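# Place the power unit between the carrier's blue blocks

## Task

Put the power unit onto the carrier so that it sits down in the space bounded by the blue corner blocks, then open the gripper and move the arm away from it.

## Robot and tools

Robot: two arms, left_arm and right_arm, each with a two-finger gripper. Everything uses one scene frame with its origin on the table top midway between the arms. +z is up, +x points out over the table, and left_arm sits on the +y side. The arm names do not tell you which side of an image an arm appears on. Cameras: cam_low, cam_left_wrist and cam_right_wrist, each 504x504 pixels.

Gripper axes: the fingers extend along the gripper's +z and close along its y axis. The reported end_effector_position is the point between the finger pads, roughly 1 cm short of the tips. Opening runs from -1 (closed) to +1 (fully open, 0.094 m). To keep hold of a part, command an opening below its grip_measured reading; about 0.03 below grips firmly, a smaller margin grips gently. Very thin parts (under about 2 mm) get less force. Readings can be off by about 1 mm, a fixed amount per gripper.

Row layout, shared by all motion tools: one list of 16 numbers covering both arms, even if only one moves: left_arm x, y, z, qw, qx, qy, qz, opening, then right_arm x, y, z, qw, qx, qy, qz, opening. x, y, z are an absolute target position in metres in the scene frame; the quaternion is an absolute target orientation, w first, in the scene frame; opening is on the -1..1 scale. Optionally 12 more numbers from 0 to 1 can follow: stiffness scales for each joint, left_arm's 6 then right_arm's 6, in Joint positions order (waist, shoulder, elbow, wrist pitch, wrist yaw, wrist roll). They multiply that joint's position gain and persist until changed.

execute_actions(actions): a list of up to 15 actions; each action is a table of up to 15 rows, one row per control step of 1/30 s. A short table repeats its final row to fill 15 steps. An empty list only returns state and images. An action is rejected for both arms if any target lies more than 0.6 m from that gripper's current position along any of the gripper's own axes; if the first action fails this against the last reported state, or any action is malformed, nothing runs. Each step the commanded pose is clipped to within 70 mm and 16 degrees of the measured pose, so far targets take several actions, and after an action the arm only continues up to its last clipped pose. Position wins over orientation if both cannot be met. To hold an orientation, repeat the same quaternion every row rather than copying a drifted reported one.

move(target, speed, blocking): target is one 16-number row as above (absolute). Both grippers follow straight lines that finish together, taking 0.5 to 10 s; beyond 10 s they stop short. speed is the top path speed in m/s, 0.002 to 0.5 (default 0.25); turning is capped at twice that in rad/s. The opening is sent when the move starts. Paths ignore obstacles and the other arm; grippers lag, can wander, and may exceed speed, especially near full reach. Faster contact and targets deeper past a contact press harder. blocking=false returns after 0.5 s while motion continues; use wait(0) to check, and wait or stop before issuing further rows or moves. The result adds a move: line with the ending (done, off_target, moving, held, fault) and active limits (paced = pose clipped; held = a check blocked some steps, after which the arm may jump fast), plus each gripper's distance from its target.

wait(seconds): 0 to 10; the arms keep their last command; returns early if a running move ends. stop(): brakes a running move; needs stopping room, more when fast; fingers keep moving. zoom_image(camera, region): region is [x0, y0, x1, y1] in that camera's pixels, top-left origin, at most 504 by 504. finished_scene(scene): pass the current scene's number; irreversible; the result reports success and the next task. The goal must be met and stay met.

Results: a state line with each gripper's position and quaternion (printed position may be off, more at long reach), Hand target lines (the pose the controller is now driving toward), grip_measured, Joint positions (last value is the opening in metres), and for executed actions, per-step positions where HELD marks a held-back step. A pose unreachable line means the clearance check altered or blocked that arm's command. Arms often finish a centimetre or more off, usually low. Joint ranges (rad): waist -2.618 to 3.054, shoulder 0 to 3.142, elbow 0 to 3.142, wrist pitch -1.571 to 1.571, wrist yaw -1.571 to 1.571, wrist roll -2.094 to 2.094.

Suggested order: look, open, approach above the power unit, descend, close, lift, carry above the carrier between the blue corner blocks, lower gently, open, retreat upward. An arm meant to stay still should get its last reported full pose and desired opening in every call. The robot holds its last command while you deliberate. Brief tugs on held parts or pushes on loose ones may occur.

Avoid: dropping or knocking anything off the table, slamming or pressing hard, arms hitting each other, and long heavy holds (motors heat; MOTOR HOT warns from 75 C, a stop occurs at 90 C, and at 100 C the arm drops everything). Less robot time, smooth motion and low effort are better.

Each tool is called as name(argument=value, ...), one argument or row to a line, values as JSON.

## Session

execute_actions(
  actions=[],
)

Scene clock: 0.00 s.
left_arm: end_effector_position=(+0.1987, -0.0019, +0.3371) grip_measured=+1.000 end_effector_quat_wxyz=(-0.032, +0.012, +0.751, -0.660) | right_arm: end_effector_position=(+0.1860, -0.4610, +0.1879) grip_measured=+1.000 end_effector_quat_wxyz=(+0.336, +0.838, +0.380, +0.202)
Joint positions: left_arm=[-0.675  1.181  0.999 -0.071  1.038 -1.384  0.094] | right_arm=[-0.063  0.617  0.745 -0.938  0.301  1.989  0.094]
Joint velocities: left_arm=[-0.012 -0.017 -0.007 -0.051 -0.007  0.022  0.   ] | right_arm=[-0.007  0.007  0.002 -0.066 -0.066  0.051  0.   ]
Hand target (left_arm): +0.197, -0.001, +0.345; -0.022, +0.023, +0.746, -0.665
Hand target (right_arm): +0.182, -0.461, +0.187; +0.336, +0.838, +0.382, +0.196
Joint stiffness scale: left_arm=[1. 1. 1. 1. 1. 1.] | right_arm=[1. 1. 1. 1. 1. 1.]

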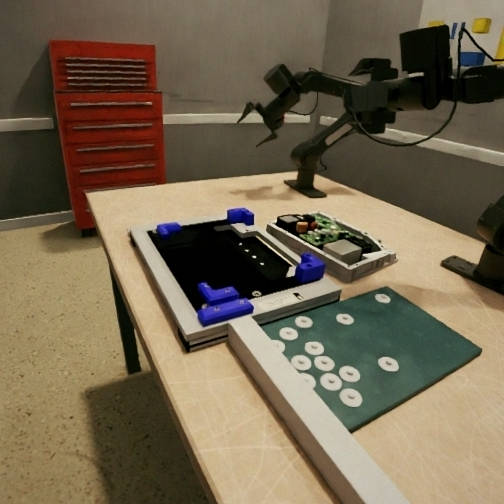

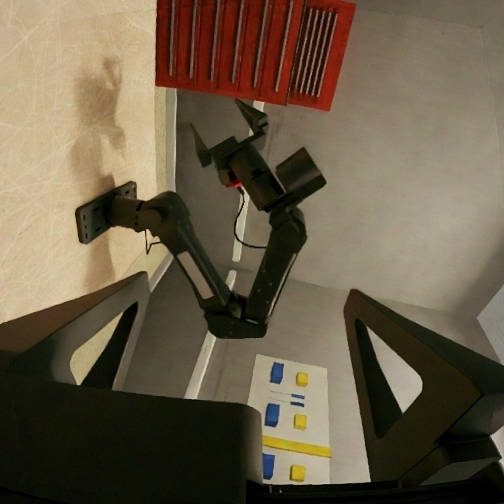

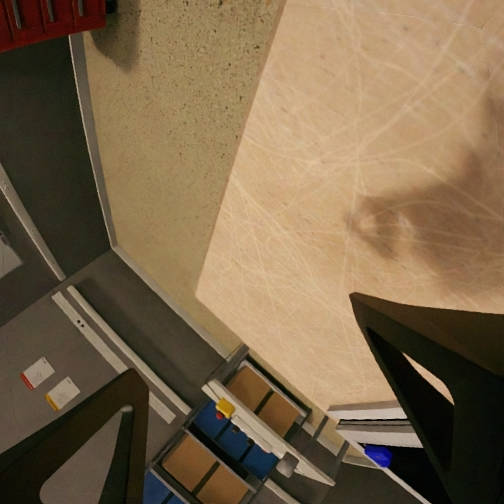

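move(
  target=[0.3,0.05,0.42,0,1,0,0,1, 0.25,-0.3,0.4,0,1,0,0,1],
)

Scene clock: 12.97 s.
left_arm: end_effector_position=(+0.3018, +0.0527, +0.4108) grip_measured=+1.000 end_effector_quat_wxyz=(+0.294, +0.914, +0.155, +0.233) | right_arm: end_effector_position=(+0.2506, -0.3025, +0.4044) grip_measured=+1.000 end_effector_quat_wxyz=(-0.017, +0.757, +0.509, +0.409)
Joint positions: left_arm=[-0.8    1.797  2.565 -1.569  0.018  2.092  0.094] | right_arm=[ 0.058  1.317  2.006 -1.547 -0.496  2.087  0.094]
Joint velocities: left_arm=[ 0.002 -0.007 -0.027  0.066 -0.11   0.022  0.   ] | right_arm=[ 0.002 -0.012 -0.017 -0.022  0.037  0.095  0.   ]
Hand target (left_arm): +0.298, +0.052, +0.418; +0.300, +0.911, +0.150, +0.242
Hand target (right_arm): +0.251, -0.302, +0.402; -0.029, +0.762, +0.507, +0.402
Off the commanded pose (left_arm): 0.010 m, 48 deg; orientation clipped at the last step of the last action.
Off the commanded pose (right_arm): 0.005 m, 82 deg; orientation clipped at the last step of the last action.
Joint stiffness scale: left_arm=[1. 1. 1. 1. 1. 1.] | right_arm=[1. 1. 1. 1. 1. 1.]
joint sent to its limit (left arm) — the command would take joint 4 (wrist pitch) past its lower limit and joint 6 (wrist roll) past its upper limit, so those joints were sent only as far as their limits.
joint sent to its limit (right arm) — the command would take joint 4 (wrist pitch) past its lower limit and joint 6 (wrist roll) past its upper limit, so those joints were sent only as far as their limits.
move: off_target (left_arm, right_arm); limits=paced

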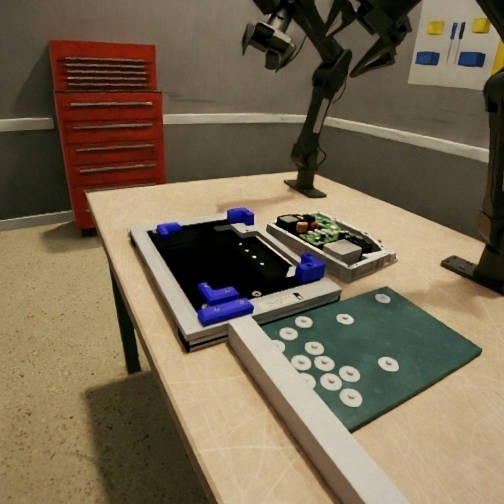

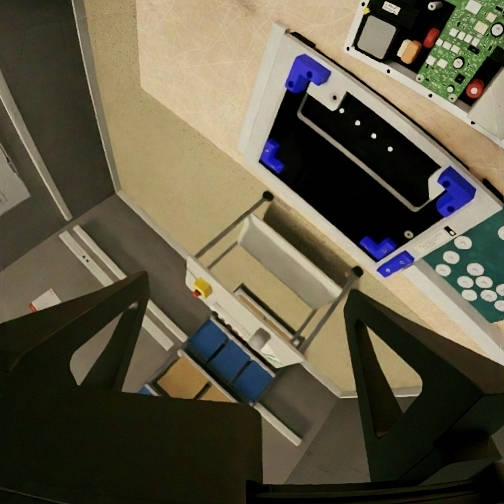

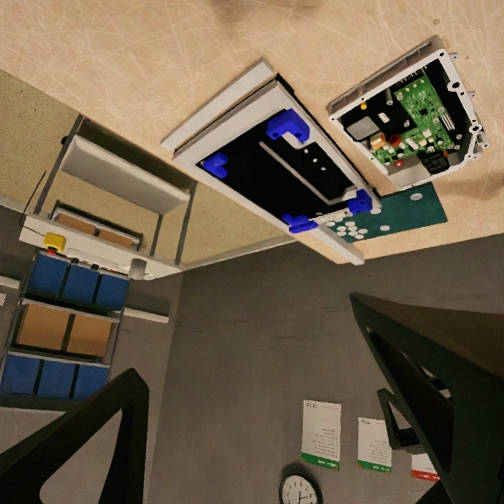

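Use the other roll (quat 0,0,1,0).

move(
  target=[0.3,0.1,0.35,0,0,1,0,1, 0.3,-0.15,0.35,0,0,1,0,1],
)

Scene clock: 22.63 s.
left_arm: end_effector_position=(+0.3046, +0.0920, +0.3443) grip_measured=+1.000 end_effector_quat_wxyz=(+0.223, +0.017, +0.964, -0.145) | right_arm: end_effector_position=(+0.3025, -0.1525, +0.3514) grip_measured=+1.000 end_effector_quat_wxyz=(+0.215, +0.022, +0.958, +0.190)
Joint positions: left_arm=[-0.733  1.715  2.255 -1.572 -0.023 -0.598  0.094] | right_arm=[ 0.705  1.755  2.315 -1.551 -0.061  0.653  0.094]
Joint velocities: left_arm=[ 0.007 -0.007 -0.002 -0.022 -0.022 -0.037  0.   ] | right_arm=[ 0.017  0.002  0.007 -0.022 -0.007 -0.066  0.   ]
Hand target (left_arm): +0.300, +0.099, +0.349; +0.226, +0.009, +0.962, -0.151
Hand target (right_arm): +0.302, -0.152, +0.349; +0.215, +0.015, +0.960, +0.179
Off the commanded pose (left_arm): 0.011 m, 31 deg; orientation clipped at the last step of the last action.
Off the commanded pose (right_arm): 0.004 m, 33 deg; orientation clipped at the last step of the last action.
Joint stiffness scale: left_arm=[1. 1. 1. 1. 1. 1.] | right_arm=[1. 1. 1. 1. 1. 1.]
joint sent to its limit (left arm) — the command would take joint 4 (wrist pitch) past its lower limit, so that joint was sent only as far as its limit.
joint sent to its limit (right arm) — the command would take joint 4 (wrist pitch) past its lower limit, so that joint was sent only as far as its limit.
move: off_target (left_arm, right_arm); limits=paced

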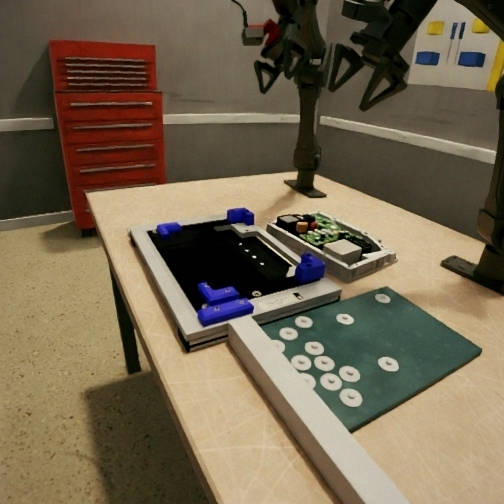

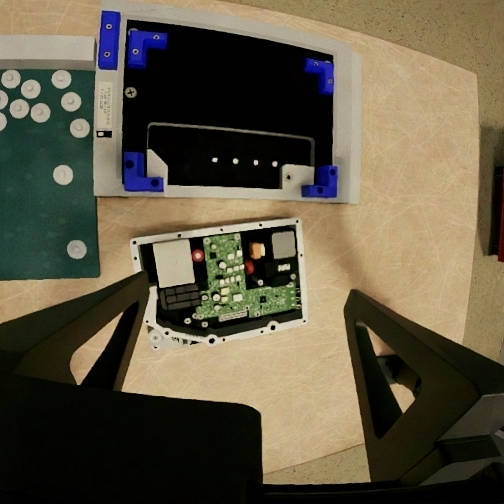

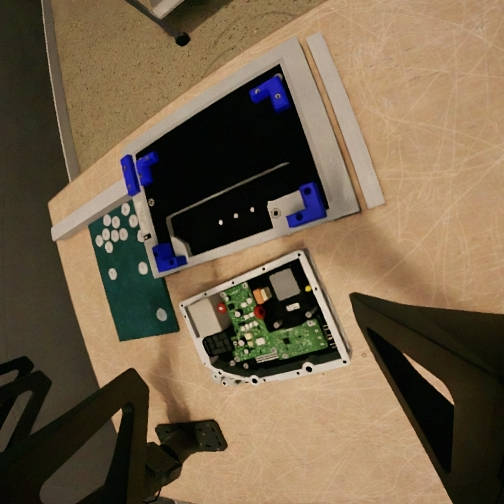

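move(
  target=[0.3,0.1,0.2,0,0,1,0,1, 0.3,-0.2,0.3,0,0,1,0,1],
)

Scene clock: 30.67 s.
left_arm: end_effector_position=(+0.3016, +0.0947, +0.2011) grip_measured=+1.000 end_effector_quat_wxyz=(+0.032, +0.007, +0.999, -0.021) | right_arm: end_effector_position=(+0.3041, -0.1909, +0.2971) grip_measured=+1.000 end_effector_quat_wxyz=(+0.161, +0.006, +0.980, +0.115)
Joint positions: left_arm=[-0.722  1.887  1.967 -1.574 -0.004 -0.615  0.094] | right_arm=[ 0.624  1.721  2.101 -1.554 -0.041  0.527  0.094]
Joint velocities: left_arm=[ 0.022 -0.002  0.007 -0.037 -0.095 -0.022  0.   ] | right_arm=[ 0.012 -0.002 -0.022  0.095  0.051 -0.022  0.   ]
Hand target (left_arm): +0.302, +0.099, +0.200; +0.027, -0.002, +0.999, -0.020
Hand target (right_arm): +0.300, -0.200, +0.299; +0.164, +0.005, +0.981, +0.104
Off the commanded pose (left_arm): 0.006 m, 4 deg.
Off the commanded pose (right_arm): 0.010 m, 23 deg; orientation clipped at the last step of the last action.
Joint stiffness scale: left_arm=[1. 1. 1. 1. 1. 1.] | right_arm=[1. 1. 1. 1. 1. 1.]
joint sent to its limit (left arm) — the command would take joint 4 (wrist pitch) past its lower limit, so that joint was sent only as far as its limit.
joint sent to its limit (right arm) — the command would take joint 4 (wrist pitch) past its lower limit, so that joint was sent only as far as its limit.
move: off_target (left_arm, right_arm); limits=paced

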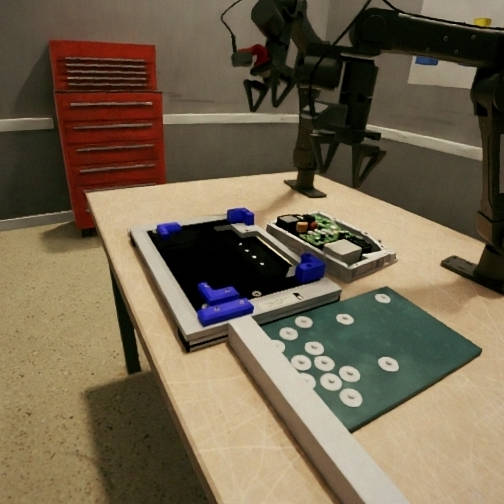

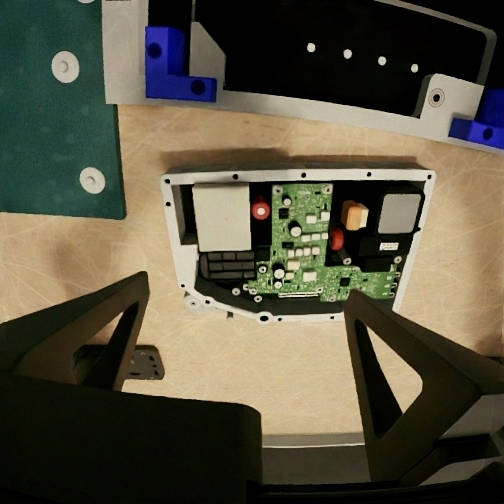

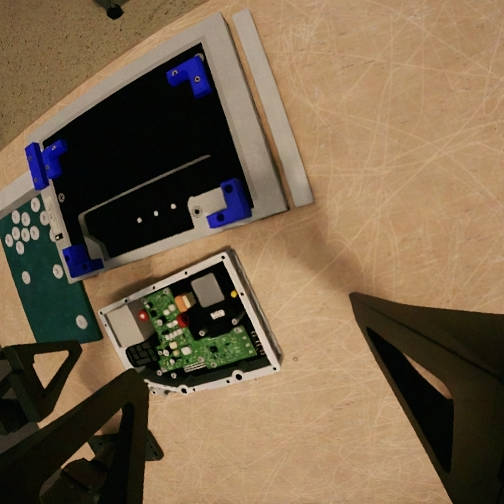

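move(
  target=[0.3,0.1,0.11,0,0,1,0,1, 0.3,-0.2,0.3,0,0,1,0,1],
)

Scene clock: 41.10 s.
left_arm: end_effector_position=(+0.2990, +0.0965, +0.1145) grip_measured=+1.000 end_effector_quat_wxyz=(+0.002, +0.007, +1.000, +0.001) | right_arm: end_effector_position=(+0.3049, -0.1922, +0.2970) grip_measured=+1.000 end_effector_quat_wxyz=(+0.164, +0.004, +0.980, +0.110)
Joint positions: left_arm=[-0.722  1.897  1.634 -1.305 -0.004 -0.615  0.094] | right_arm=[ 0.624  1.721  2.101 -1.554 -0.032  0.521  0.094]
Joint velocities: left_arm=[ 0.002 -0.002 -0.017 -0.051  0.007 -0.051  0.   ] | right_arm=[ 0.007 -0.017  0.002 -0.022  0.037 -0.022  0.   ]
Hand target (left_arm): +0.301, +0.099, +0.110; +0.000, -0.000, +1.000, +0.000
Hand target (right_arm): +0.300, -0.200, +0.299; +0.166, +0.003, +0.981, +0.102
Off the commanded pose (left_arm): 0.006 m, 1 deg.
Off the commanded pose (right_arm): 0.010 m, 23 deg; orientation clipped at the last step of the last action.
Joint stiffness scale: left_arm=[1. 1. 1. 1. 1. 1.] | right_arm=[1. 1. 1. 1. 1. 1.]
joint sent to its limit (right arm) — the command would take joint 4 (wrist pitch) past its lower limit, so that joint was sent only as far as its limit.
move: off_target (right_arm); limits=paced

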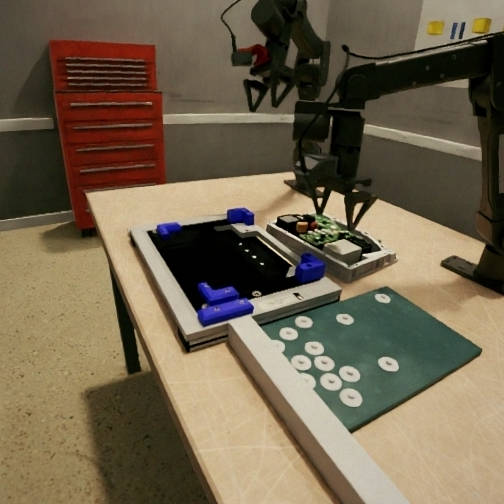

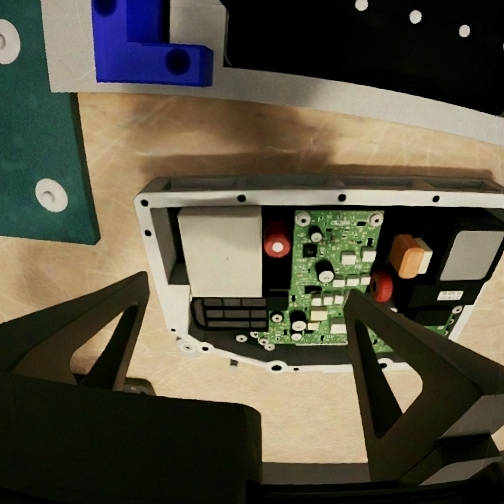

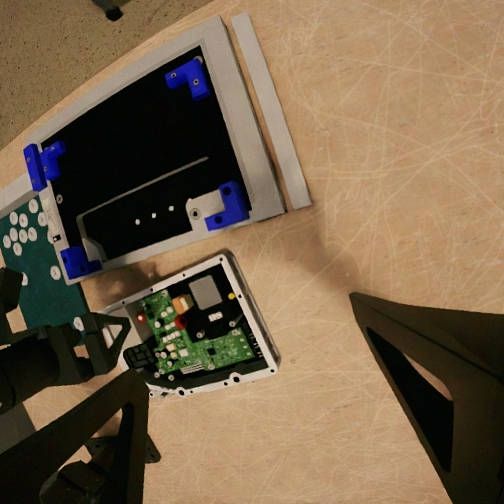

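move(
  target=[0.325,0.12,0.10,0,0,1,0,1, 0.325,-0.05,0.11,0,0,1,0,1],
  speed=0.15,
)

Scene clock: 69.63 s.
left_arm: end_effector_position=(+0.3217, +0.1188, +0.1039) grip_measured=+1.000 end_effector_quat_wxyz=(+0.001, +0.001, +1.000, +0.002) | right_arm: end_effector_position=(+0.3309, -0.0600, +0.1238) grip_measured=+1.000 end_effector_quat_wxyz=(+0.022, -0.002, +1.000, +0.023)
Joint positions: left_arm=[-0.636  1.928  1.634 -1.276 -0.004 -0.542  0.094] | right_arm=[ 0.861  2.325  2.328 -1.511 -0.004  0.74   0.094]
Joint velocities: left_arm=[-0.007  0.002 -0.017  0.007  0.022  0.007  0.   ] | right_arm=[ 0.007 -0.002 -0.022 -0.007 -0.007 -0.007  0.   ]
Hand target (left_arm): +0.325, +0.120, +0.100; +0.001, -0.000, +1.000, +0.000
Hand target (right_arm): +0.330, -0.062, +0.129; +0.024, -0.001, +0.999, +0.024
Off the commanded pose (left_arm): 0.005 m, 0 deg.
Off the commanded pose (right_arm): 0.018 m, 4 deg.
Joint stiffness scale: left_arm=[1. 1. 1. 1. 1. 1.] | right_arm=[1. 1. 1. 1. 1. 1.]
move: held (right_arm); limits=held; held on 10 of 56 steps (right_arm), including the last (right_arm)
pose unreachable (right arm): on one or more control steps of this call, first in action 0 (counted from 0), this arm could not follow its commanded pose, so it was not sent that pose on those steps. On the call's last step it was still not sent that pose. It may still have moved: this result reports where it is.
cause: the commanded pose would bring a part of the arm too close to another arm (this arm's wrist (the part past joint 4) and the other arm's wrist (the part past joint 4)).

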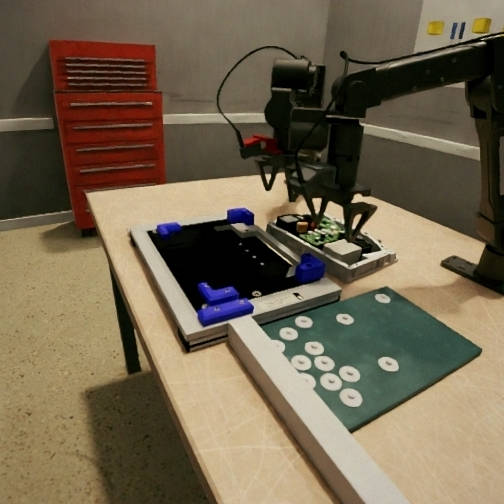

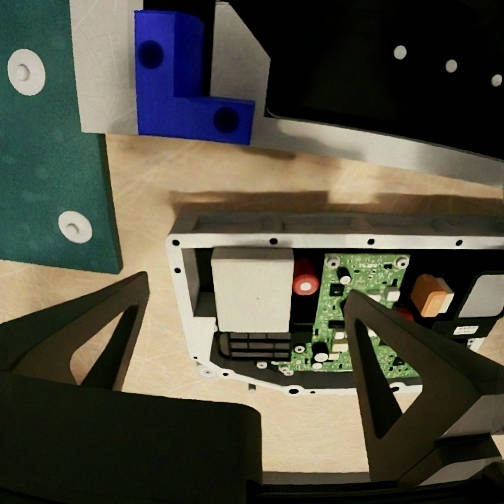

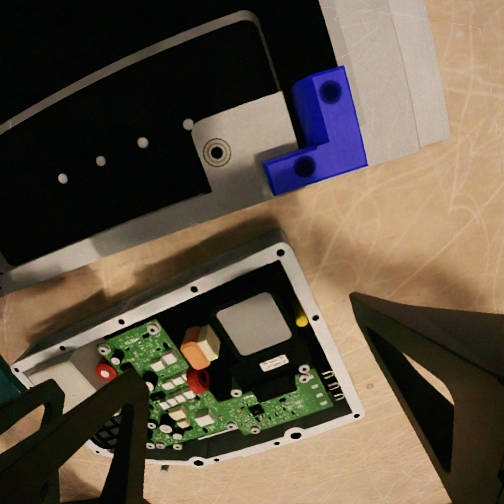

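move(
  target=[0.325,0.133,0.07,0,0,1,0,1, 0.25,-0.3,0.3,0,0,1,0,1],
  speed=0.15,
)

Scene clock: 81.23 s.
left_arm: end_effector_position=(+0.3244, +0.1295, +0.0737) grip_measured=+1.000 end_effector_quat_wxyz=(+0.002, +0.002, +1.000, +0.001) | right_arm: end_effector_position=(+0.2509, -0.2948, +0.3008) grip_measured=+1.000 end_effector_quat_wxyz=(+0.195, +0.003, +0.979, +0.061)
Joint positions: left_arm=[-0.607  1.928  1.513 -1.154 -0.004 -0.51   0.094] | right_arm=[ 0.405  1.373  1.775 -1.56  -0.006  0.295  0.094]
Joint velocities: left_arm=[-0.017  0.002 -0.022 -0.007 -0.051  0.066  0.   ] | right_arm=[ 0.012  0.017  0.022 -0.007  0.007 -0.037  0.   ]
Hand target (left_arm): +0.325, +0.133, +0.070; +0.000, +0.000, +1.000, +0.000
Hand target (right_arm): +0.247, -0.298, +0.298; +0.190, +0.001, +0.980, +0.057
Off the commanded pose (left_arm): 0.005 m, 0 deg.
Off the commanded pose (right_arm): 0.005 m, 24 deg; orientation clipped at the last step of the last action.
Joint stiffness scale: left_arm=[1. 1. 1. 1. 1. 1.] | right_arm=[1. 1. 1. 1. 1. 1.]
joint sent to its limit (right arm) — the command would take joint 4 (wrist pitch) past its lower limit, so that joint was sent only as far as its limit.
move: off_target (right_arm); limits=paced

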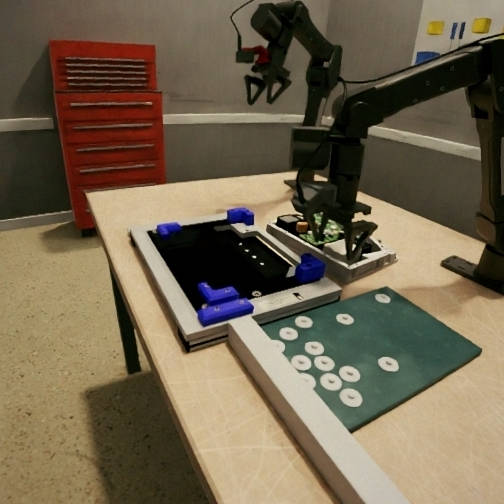

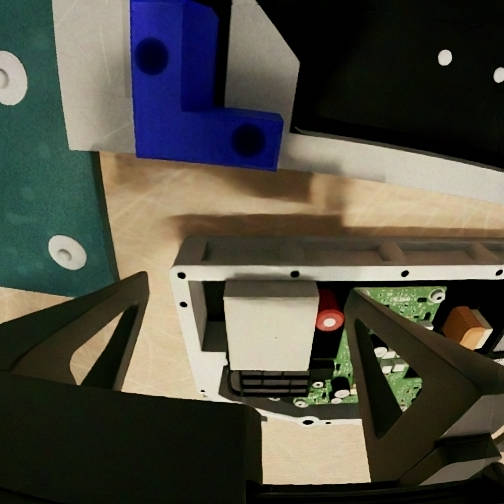

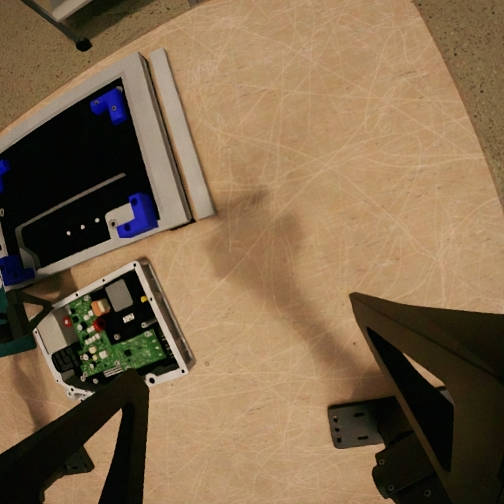

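move(
  target=[0.32,0.133,0.05,0,0,1,0,0.75, 0.25,-0.3,0.3,0.19,0,0.98,0.06,1],
  speed=0.05,
)

Scene clock: 91.57 s.
left_arm: end_effector_position=(+0.3205, +0.1312, +0.0541) grip_measured=+0.751 end_effector_quat_wxyz=(+0.001, +0.002, +1.000, +0.000) | right_arm: end_effector_position=(+0.2518, -0.2979, +0.3008) grip_measured=+1.000 end_effector_quat_wxyz=(+0.196, -0.001, +0.979, +0.059)
Joint positions: left_arm=[-0.607  1.928  1.433 -1.074 -0.002 -0.51   0.082] | right_arm=[ 0.391  1.373  1.775 -1.56  -0.009  0.274  0.094]
Joint velocities: left_arm=[-0.022  0.002 -0.002 -0.022  0.007  0.022 -0.001] | right_arm=[ 0.007 -0.002  0.002 -0.051 -0.037 -0.007  0.   ]
Hand target (left_arm): +0.320, +0.133, +0.050; -0.000, -0.000, +1.000, -0.000
Hand target (right_arm): +0.250, -0.300, +0.300; +0.191, +0.000, +0.980, +0.060
Off the commanded pose (left_arm): 0.004 m, 0 deg.
Off the commanded pose (right_arm): 0.003 m, 1 deg.
Joint stiffness scale: left_arm=[1. 1. 1. 1. 1. 1.] | right_arm=[1. 1. 1. 1. 1. 1.]
joint sent to its limit (right arm) — the command would take joint 4 (wrist pitch) past its lower limit, so that joint was sent only as far as its limit.
move: done

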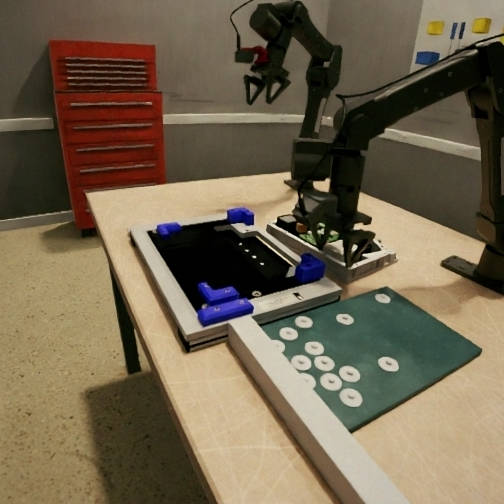

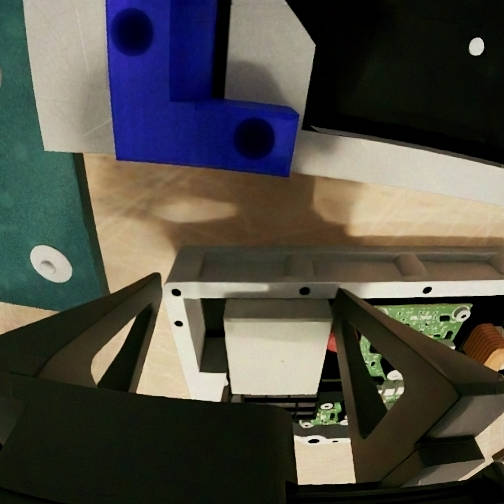

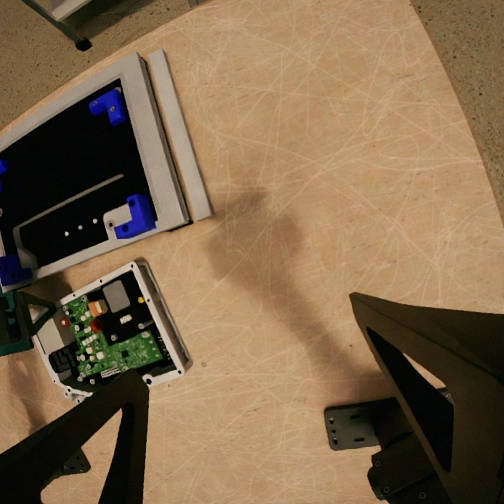

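Looks aligned. Descend and close.

move(
  target=[0.32,0.133,0.022,0,0,1,0,0.75, 0.25,-0.3,0.3,0.19,0,0.98,0.06,1],
  speed=0.03,
)

move(
  target=[0.32,0.133,0.022,0,0,1,0,0.2, 0.25,-0.3,0.3,0.19,0,0.98,0.06,1],
)

Scene clock: 98.50 s.
left_arm: end_effector_position=(+0.3224, +0.1299, +0.0492) grip_measured=+0.751 end_effector_quat_wxyz=(+0.009, +0.000, +1.000, -0.008) | right_arm: end_effector_position=(+0.2518, -0.2979, +0.3008) grip_measured=+1.000 end_effector_quat_wxyz=(+0.196, -0.001, +0.979, +0.059)
Joint positions: left_arm=[-0.604  1.922  1.405 -1.03   0.006 -0.51   0.082] | right_arm=[ 0.391  1.373  1.775 -1.56  -0.009  0.274  0.094]
Joint velocities: left_arm=[-0.012 -0.007 -0.017  0.037  0.066 -0.037 -0.001] | right_arm=[ 0.012  0.007  0.002  0.037  0.007 -0.007  0.   ]
Hand target (left_arm): +0.319, +0.134, +0.023; -0.001, +0.000, +1.000, +0.001
Hand target (right_arm): +0.250, -0.300, +0.300; +0.191, +0.000, +0.980, +0.060
Off the commanded pose (left_arm): 0.028 m, 1 deg.
Off the commanded pose (right_arm): 0.003 m, 1 deg.
Joint stiffness scale: left_arm=[1. 1. 1. 1. 1. 1.] | right_arm=[1. 1. 1. 1. 1. 1.]
joint sent to its limit (right arm) — the command would take joint 4 (wrist pitch) past its lower limit, so that joint was sent only as far as its limit.
move: off_target (left_arm)

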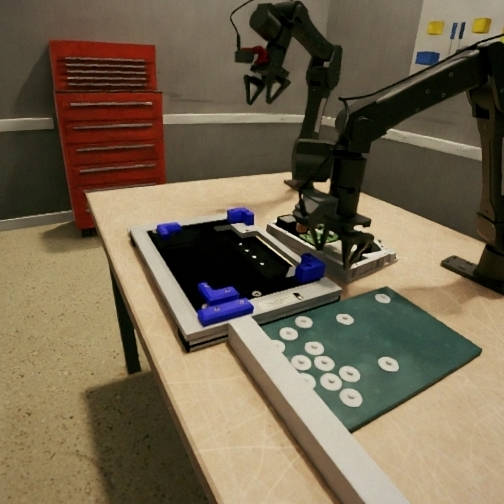

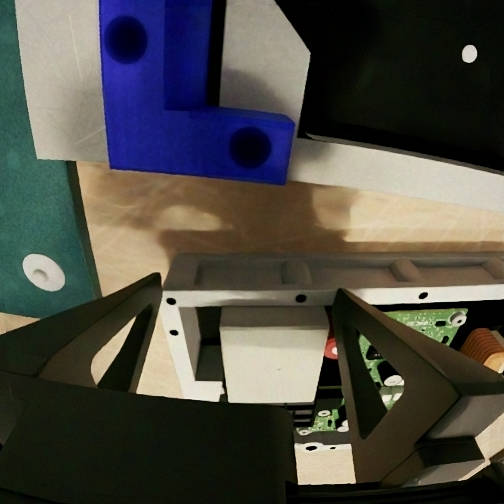

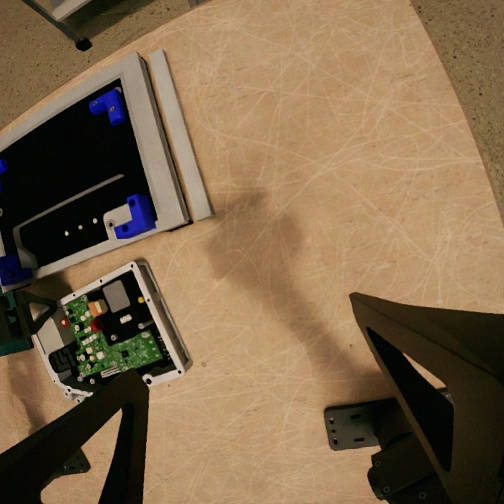

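Scene clock: 99.20 s.
left_arm: end_effector_position=(+0.3229, +0.1235, +0.0503) grip_measured=+0.203 end_effector_quat_wxyz=(+0.013, +0.003, +1.000, -0.018) | right_arm: end_effector_position=(+0.2518, -0.2978, +0.3008) grip_measured=+1.000 end_effector_quat_wxyz=(+0.196, -0.001, +0.979, +0.060)
Joint positions: left_arm=[-0.612  1.918  1.404 -1.015  0.019 -0.513  0.057] | right_arm=[ 0.391  1.373  1.775 -1.56  -0.009  0.274  0.094]
Joint velocities: left_arm=[-0.002  0.007 -0.012 -0.066  0.007 -0.007 -0.   ] | right_arm=[-0.012  0.007 -0.012  0.007 -0.081 -0.037  0.   ]
Hand target (left_arm): +0.319, +0.133, +0.024; -0.001, +0.000, +1.000, +0.000
Hand target (right_arm): +0.250, -0.300, +0.300; +0.191, +0.000, +0.980, +0.060
Off the commanded pose (left_arm): 0.030 m, 3 deg.
Off the commanded pose (right_arm): 0.003 m, 1 deg.
Joint stiffness scale: left_arm=[1. 1. 1. 1. 1. 1.] | right_arm=[1. 1. 1. 1. 1. 1.]
joint sent to its limit (right arm) — the command would take joint 4 (wrist pitch) past its lower limit, so that joint was sent only as far as its limit.
move: off_target (left_arm)

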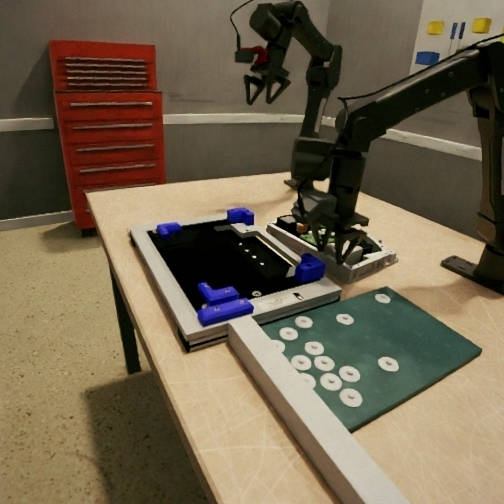

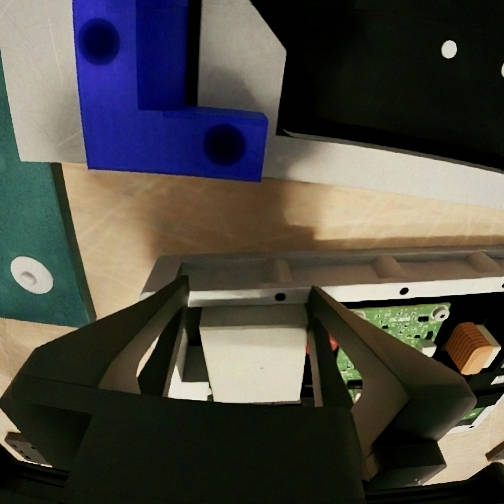

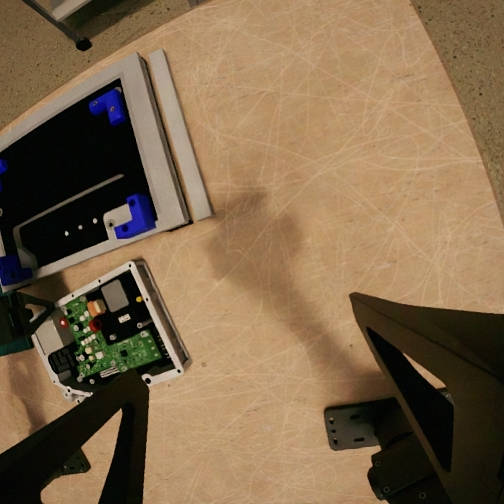

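move(
  target=[0.322,0.1235,0.025,0,0,1,0,0.3, 0.25,-0.3,0.3,0.19,0,0.98,0.06,1],
  speed=0.03,
)

move(
  target=[0.322,0.1235,0.03,0,0,1,0,0.1, 0.25,-0.3,0.3,0.19,0,0.98,0.06,1],
)

move(
  target=[0.322,0.1235,0.12,0,0,1,0,0.1, 0.25,-0.3,0.3,0.19,0,0.98,0.06,1],
  speed=0.05,
)

Scene clock: 109.07 s.
left_arm: end_effector_position=(+0.3230, +0.1220, +0.0504) grip_measured=+0.298 end_effector_quat_wxyz=(+0.016, +0.001, +1.000, -0.017) | right_arm: end_effector_position=(+0.2518, -0.2978, +0.3008) grip_measured=+1.000 end_effector_quat_wxyz=(+0.196, -0.001, +0.979, +0.060)
Joint positions: left_arm=[-0.618  1.918  1.404 -1.012  0.013 -0.525  0.061] | right_arm=[ 0.391  1.373  1.775 -1.56  -0.009  0.274  0.094]
Joint velocities: left_arm=[ 0.002  0.012 -0.022 -0.037 -0.081 -0.037  0.001] | right_arm=[ 0.007  0.002 -0.002 -0.007  0.081 -0.022  0.   ]
Hand target (left_arm): +0.321, +0.124, +0.026; -0.000, -0.000, +1.000, +0.000
Hand target (right_arm): +0.250, -0.300, +0.300; +0.191, +0.000, +0.980, +0.060
Off the commanded pose (left_arm): 0.025 m, 3 deg.
Off the commanded pose (right_arm): 0.003 m, 1 deg.
Joint stiffness scale: left_arm=[1. 1. 1. 1. 1. 1.] | right_arm=[1. 1. 1. 1. 1. 1.]
joint sent to its limit (right arm) — the command would take joint 4 (wrist pitch) past its lower limit, so that joint was sent only as far as its limit.
move: off_target (left_arm)

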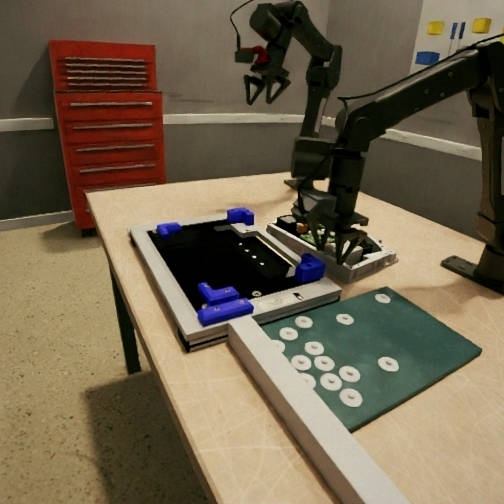

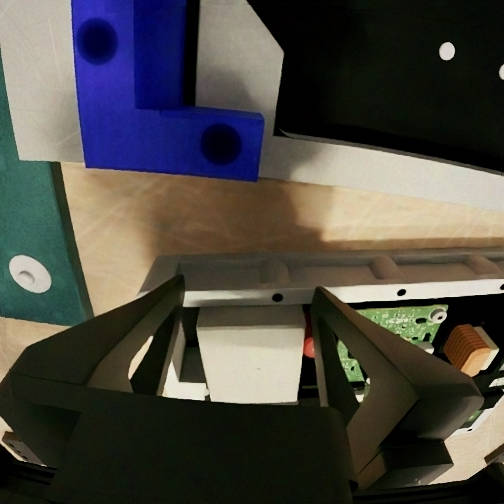

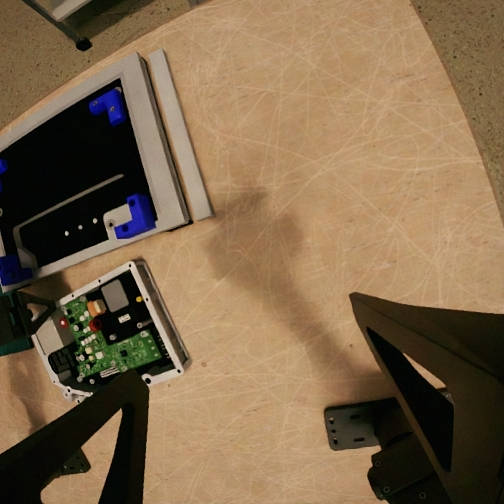

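Scene clock: 109.77 s.
left_arm: end_effector_position=(+0.3230, +0.1210, +0.0506) grip_measured=+0.103 end_effector_quat_wxyz=(+0.017, +0.001, +1.000, -0.018) | right_arm: end_effector_position=(+0.2518, -0.2978, +0.3008) grip_measured=+1.000 end_effector_quat_wxyz=(+0.196, -0.001, +0.979, +0.060)
Joint positions: left_arm=[-0.62   1.917  1.404 -1.01   0.015 -0.526  0.052] | right_arm=[ 0.391  1.373  1.775 -1.56  -0.009  0.274  0.094]
Joint velocities: left_arm=[-0.017 -0.017 -0.007  0.022 -0.037 -0.051 -0.   ] | right_arm=[-0.002 -0.007 -0.007 -0.051  0.066 -0.007  0.   ]
Hand target (left_arm): +0.321, +0.124, +0.031; +0.000, +0.000, +1.000, -0.000
Hand target (right_arm): +0.250, -0.300, +0.300; +0.191, +0.000, +0.980, +0.060
Off the commanded pose (left_arm): 0.021 m, 3 deg.
Off the commanded pose (right_arm): 0.003 m, 1 deg.
Joint stiffness scale: left_arm=[1. 1. 1. 1. 1. 1.] | right_arm=[1. 1. 1. 1. 1. 1.]
joint sent to its limit (right arm) — the command would take joint 4 (wrist pitch) past its lower limit, so that joint was sent only as far as its limit.
move: off_target (left_arm)

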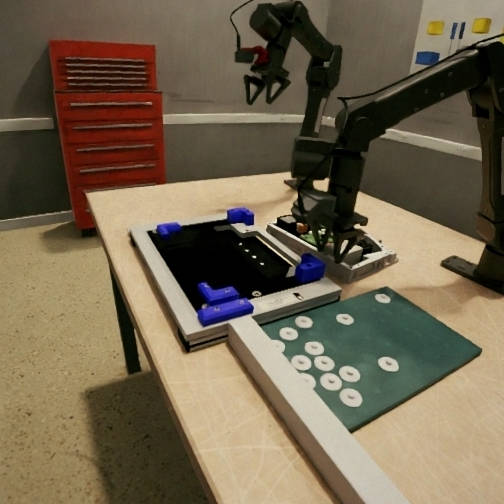

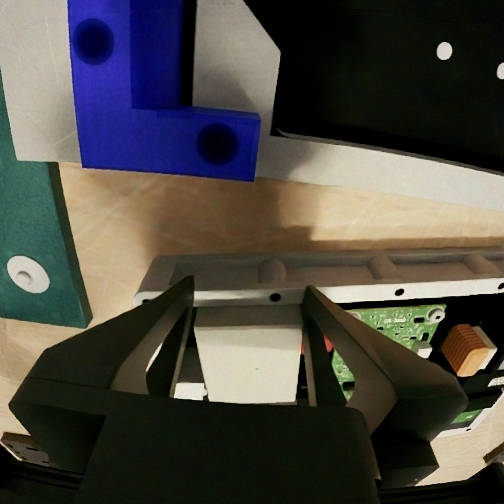

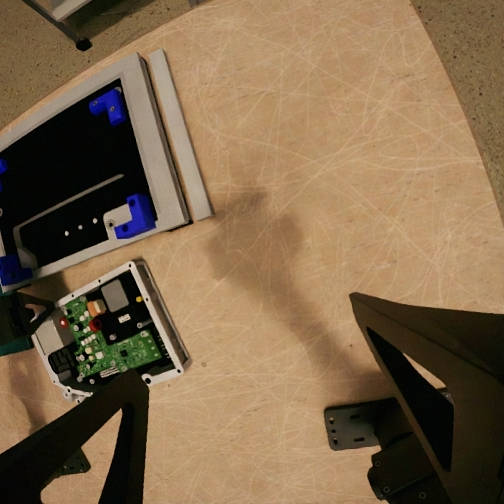

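Scene clock: 111.67 s.
left_arm: end_effector_position=(+0.3154, +0.1257, +0.1111) grip_measured=+0.102 end_effector_quat_wxyz=(-0.014, +0.000, +1.000, +0.000) | right_arm: end_effector_position=(+0.2518, -0.2978, +0.3008) grip_measured=+1.000 end_effector_quat_wxyz=(+0.196, -0.001, +0.979, +0.060)
Joint positions: left_arm=[-0.62   1.916  1.645 -1.325  0.014 -0.526  0.052] | right_arm=[ 0.391  1.373  1.775 -1.56  -0.009  0.274  0.094]
Joint velocities: left_arm=[ 0.012 -0.017  0.007  0.037 -0.022  0.007 -0.   ] | right_arm=[ 0.002 -0.007 -0.002 -0.066 -0.051 -0.007  0.   ]
Hand target (left_arm): +0.321, +0.124, +0.120; +0.000, -0.000, +1.000, -0.000
Hand target (right_arm): +0.250, -0.300, +0.300; +0.191, +0.000, +0.980, +0.060
Off the commanded pose (left_arm): 0.011 m, 2 deg.
Off the commanded pose (right_arm): 0.003 m, 1 deg.
Joint stiffness scale: left_arm=[1. 1. 1. 1. 1. 1.] | right_arm=[1. 1. 1. 1. 1. 1.]
joint sent to its limit (right arm) — the command would take joint 4 (wrist pitch) past its lower limit, so that joint was sent only as far as its limit.
move: off_target (left_arm)

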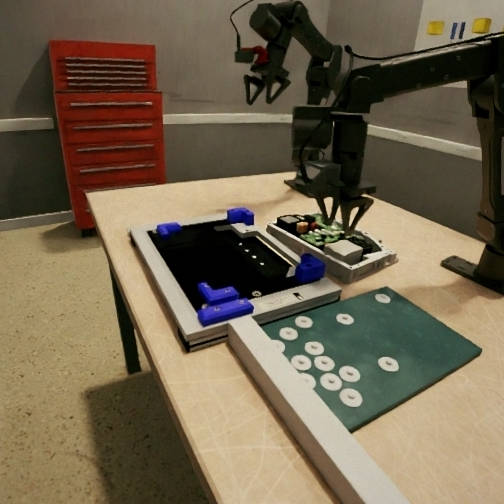

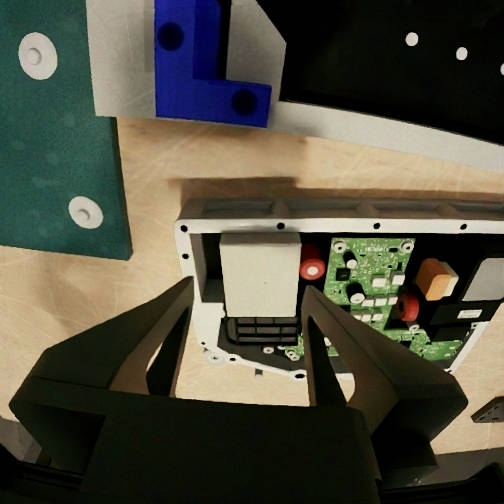

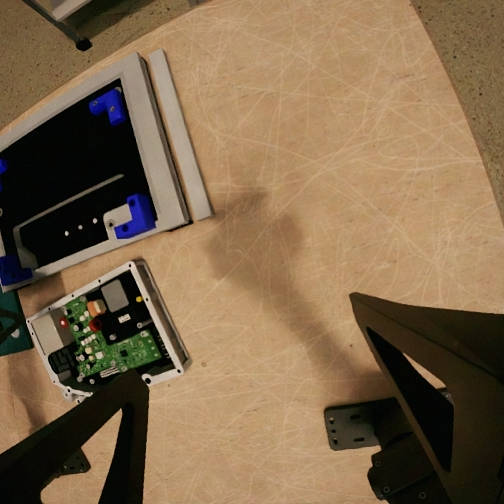

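move(
  target=[0.352,0.122,0.08,0,0,1,0,0.35, 0.25,-0.3,0.3,0.19,0,0.98,0.06,1],
  speed=0.08,
)

move(
  target=[0.352,0.122,0.03,0,0,1,0,0.35, 0.25,-0.3,0.3,0.19,0,0.98,0.06,1],
  speed=0.03,
)

Scene clock: 120.23 s.
left_arm: end_effector_position=(+0.3393, +0.1227, +0.0748) grip_measured=+0.349 end_effector_quat_wxyz=(-0.020, +0.001, +1.000, +0.004) | right_arm: end_effector_position=(+0.2518, -0.2978, +0.3008) grip_measured=+1.000 end_effector_quat_wxyz=(+0.196, -0.001, +0.979, +0.060)
Joint positions: left_arm=[-0.595  2.029  1.66  -1.24   0.013 -0.501  0.063] | right_arm=[ 0.391  1.373  1.775 -1.56  -0.009  0.274  0.094]
Joint velocities: left_arm=[-0.017  0.007  0.007 -0.007  0.022  0.007  0.   ] | right_arm=[-0.012  0.012 -0.032 -0.051  0.007  0.037  0.   ]
Hand target (left_arm): +0.352, +0.123, +0.081; +0.000, -0.000, +1.000, +0.000
Hand target (right_arm): +0.250, -0.300, +0.300; +0.191, +0.000, +0.980, +0.060
Off the commanded pose (left_arm): 0.014 m, 2 deg.
Off the commanded pose (right_arm): 0.003 m, 1 deg.
Joint stiffness scale: left_arm=[1. 1. 1. 1. 1. 1.] | right_arm=[1. 1. 1. 1. 1. 1.]
joint sent to its limit (right arm) — the command would take joint 4 (wrist pitch) past its lower limit, so that joint was sent only as far as its limit.
move: off_target (left_arm)

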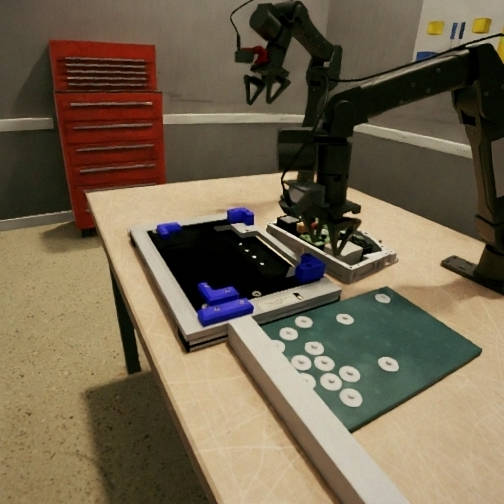

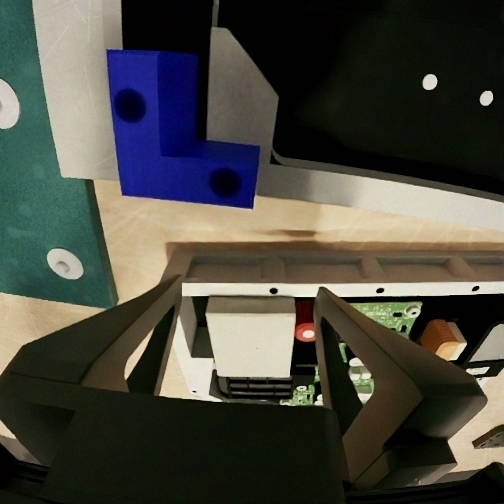

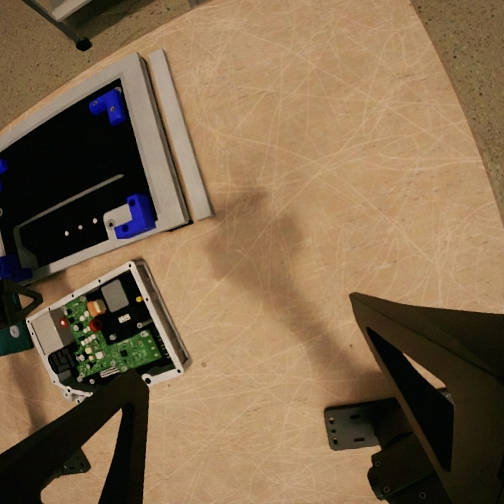

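Scene clock: 122.13 s.
left_arm: end_effector_position=(+0.3508, +0.1164, +0.0356) grip_measured=+0.349 end_effector_quat_wxyz=(-0.001, +0.001, +1.000, -0.007) | right_arm: end_effector_position=(+0.2518, -0.2978, +0.3008) grip_measured=+1.000 end_effector_quat_wxyz=(+0.196, -0.001, +0.979, +0.060)
Joint positions: left_arm=[-0.595  2.069  1.562 -1.059  0.013 -0.501  0.063] | right_arm=[ 0.391  1.373  1.775 -1.56  -0.009  0.274  0.094]
Joint velocities: left_arm=[ 0.002  0.002 -0.007 -0.037 -0.022  0.037  0.   ] | right_arm=[-0.017 -0.002  0.007  0.022 -0.037 -0.022  0.   ]
Hand target (left_arm): +0.353, +0.122, +0.030; -0.000, +0.000, +1.000, +0.000
Hand target (right_arm): +0.250, -0.300, +0.300; +0.191, +0.000, +0.980, +0.060
Off the commanded pose (left_arm): 0.008 m, 1 deg.
Off the commanded pose (right_arm): 0.003 m, 1 deg.
Joint stiffness scale: left_arm=[1. 1. 1. 1. 1. 1.] | right_arm=[1. 1. 1. 1. 1. 1.]
joint sent to its limit (right arm) — the command would take joint 4 (wrist pitch) past its lower limit, so that joint was sent only as far as its limit.
move: done

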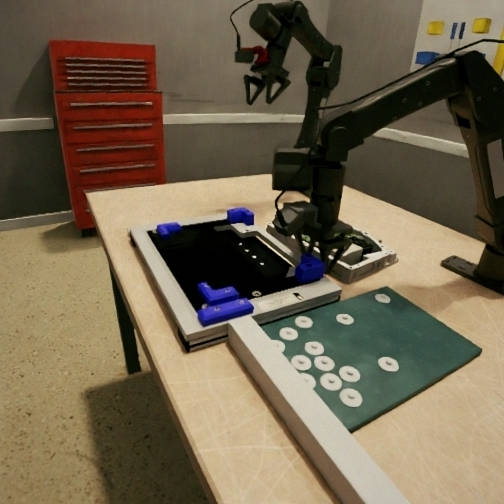

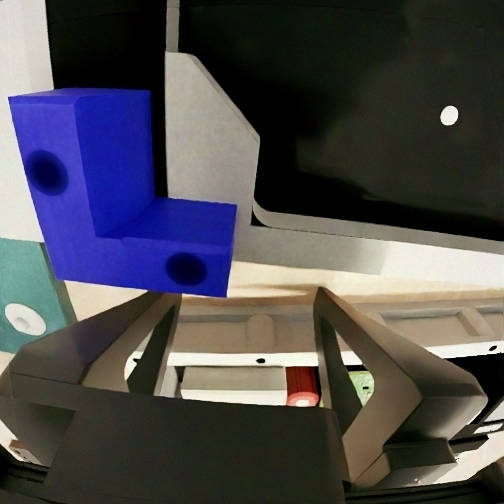

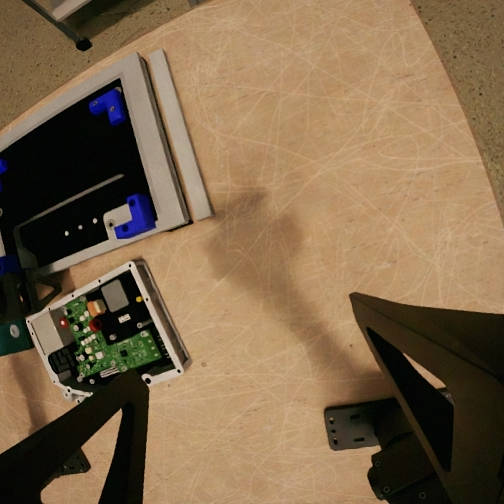

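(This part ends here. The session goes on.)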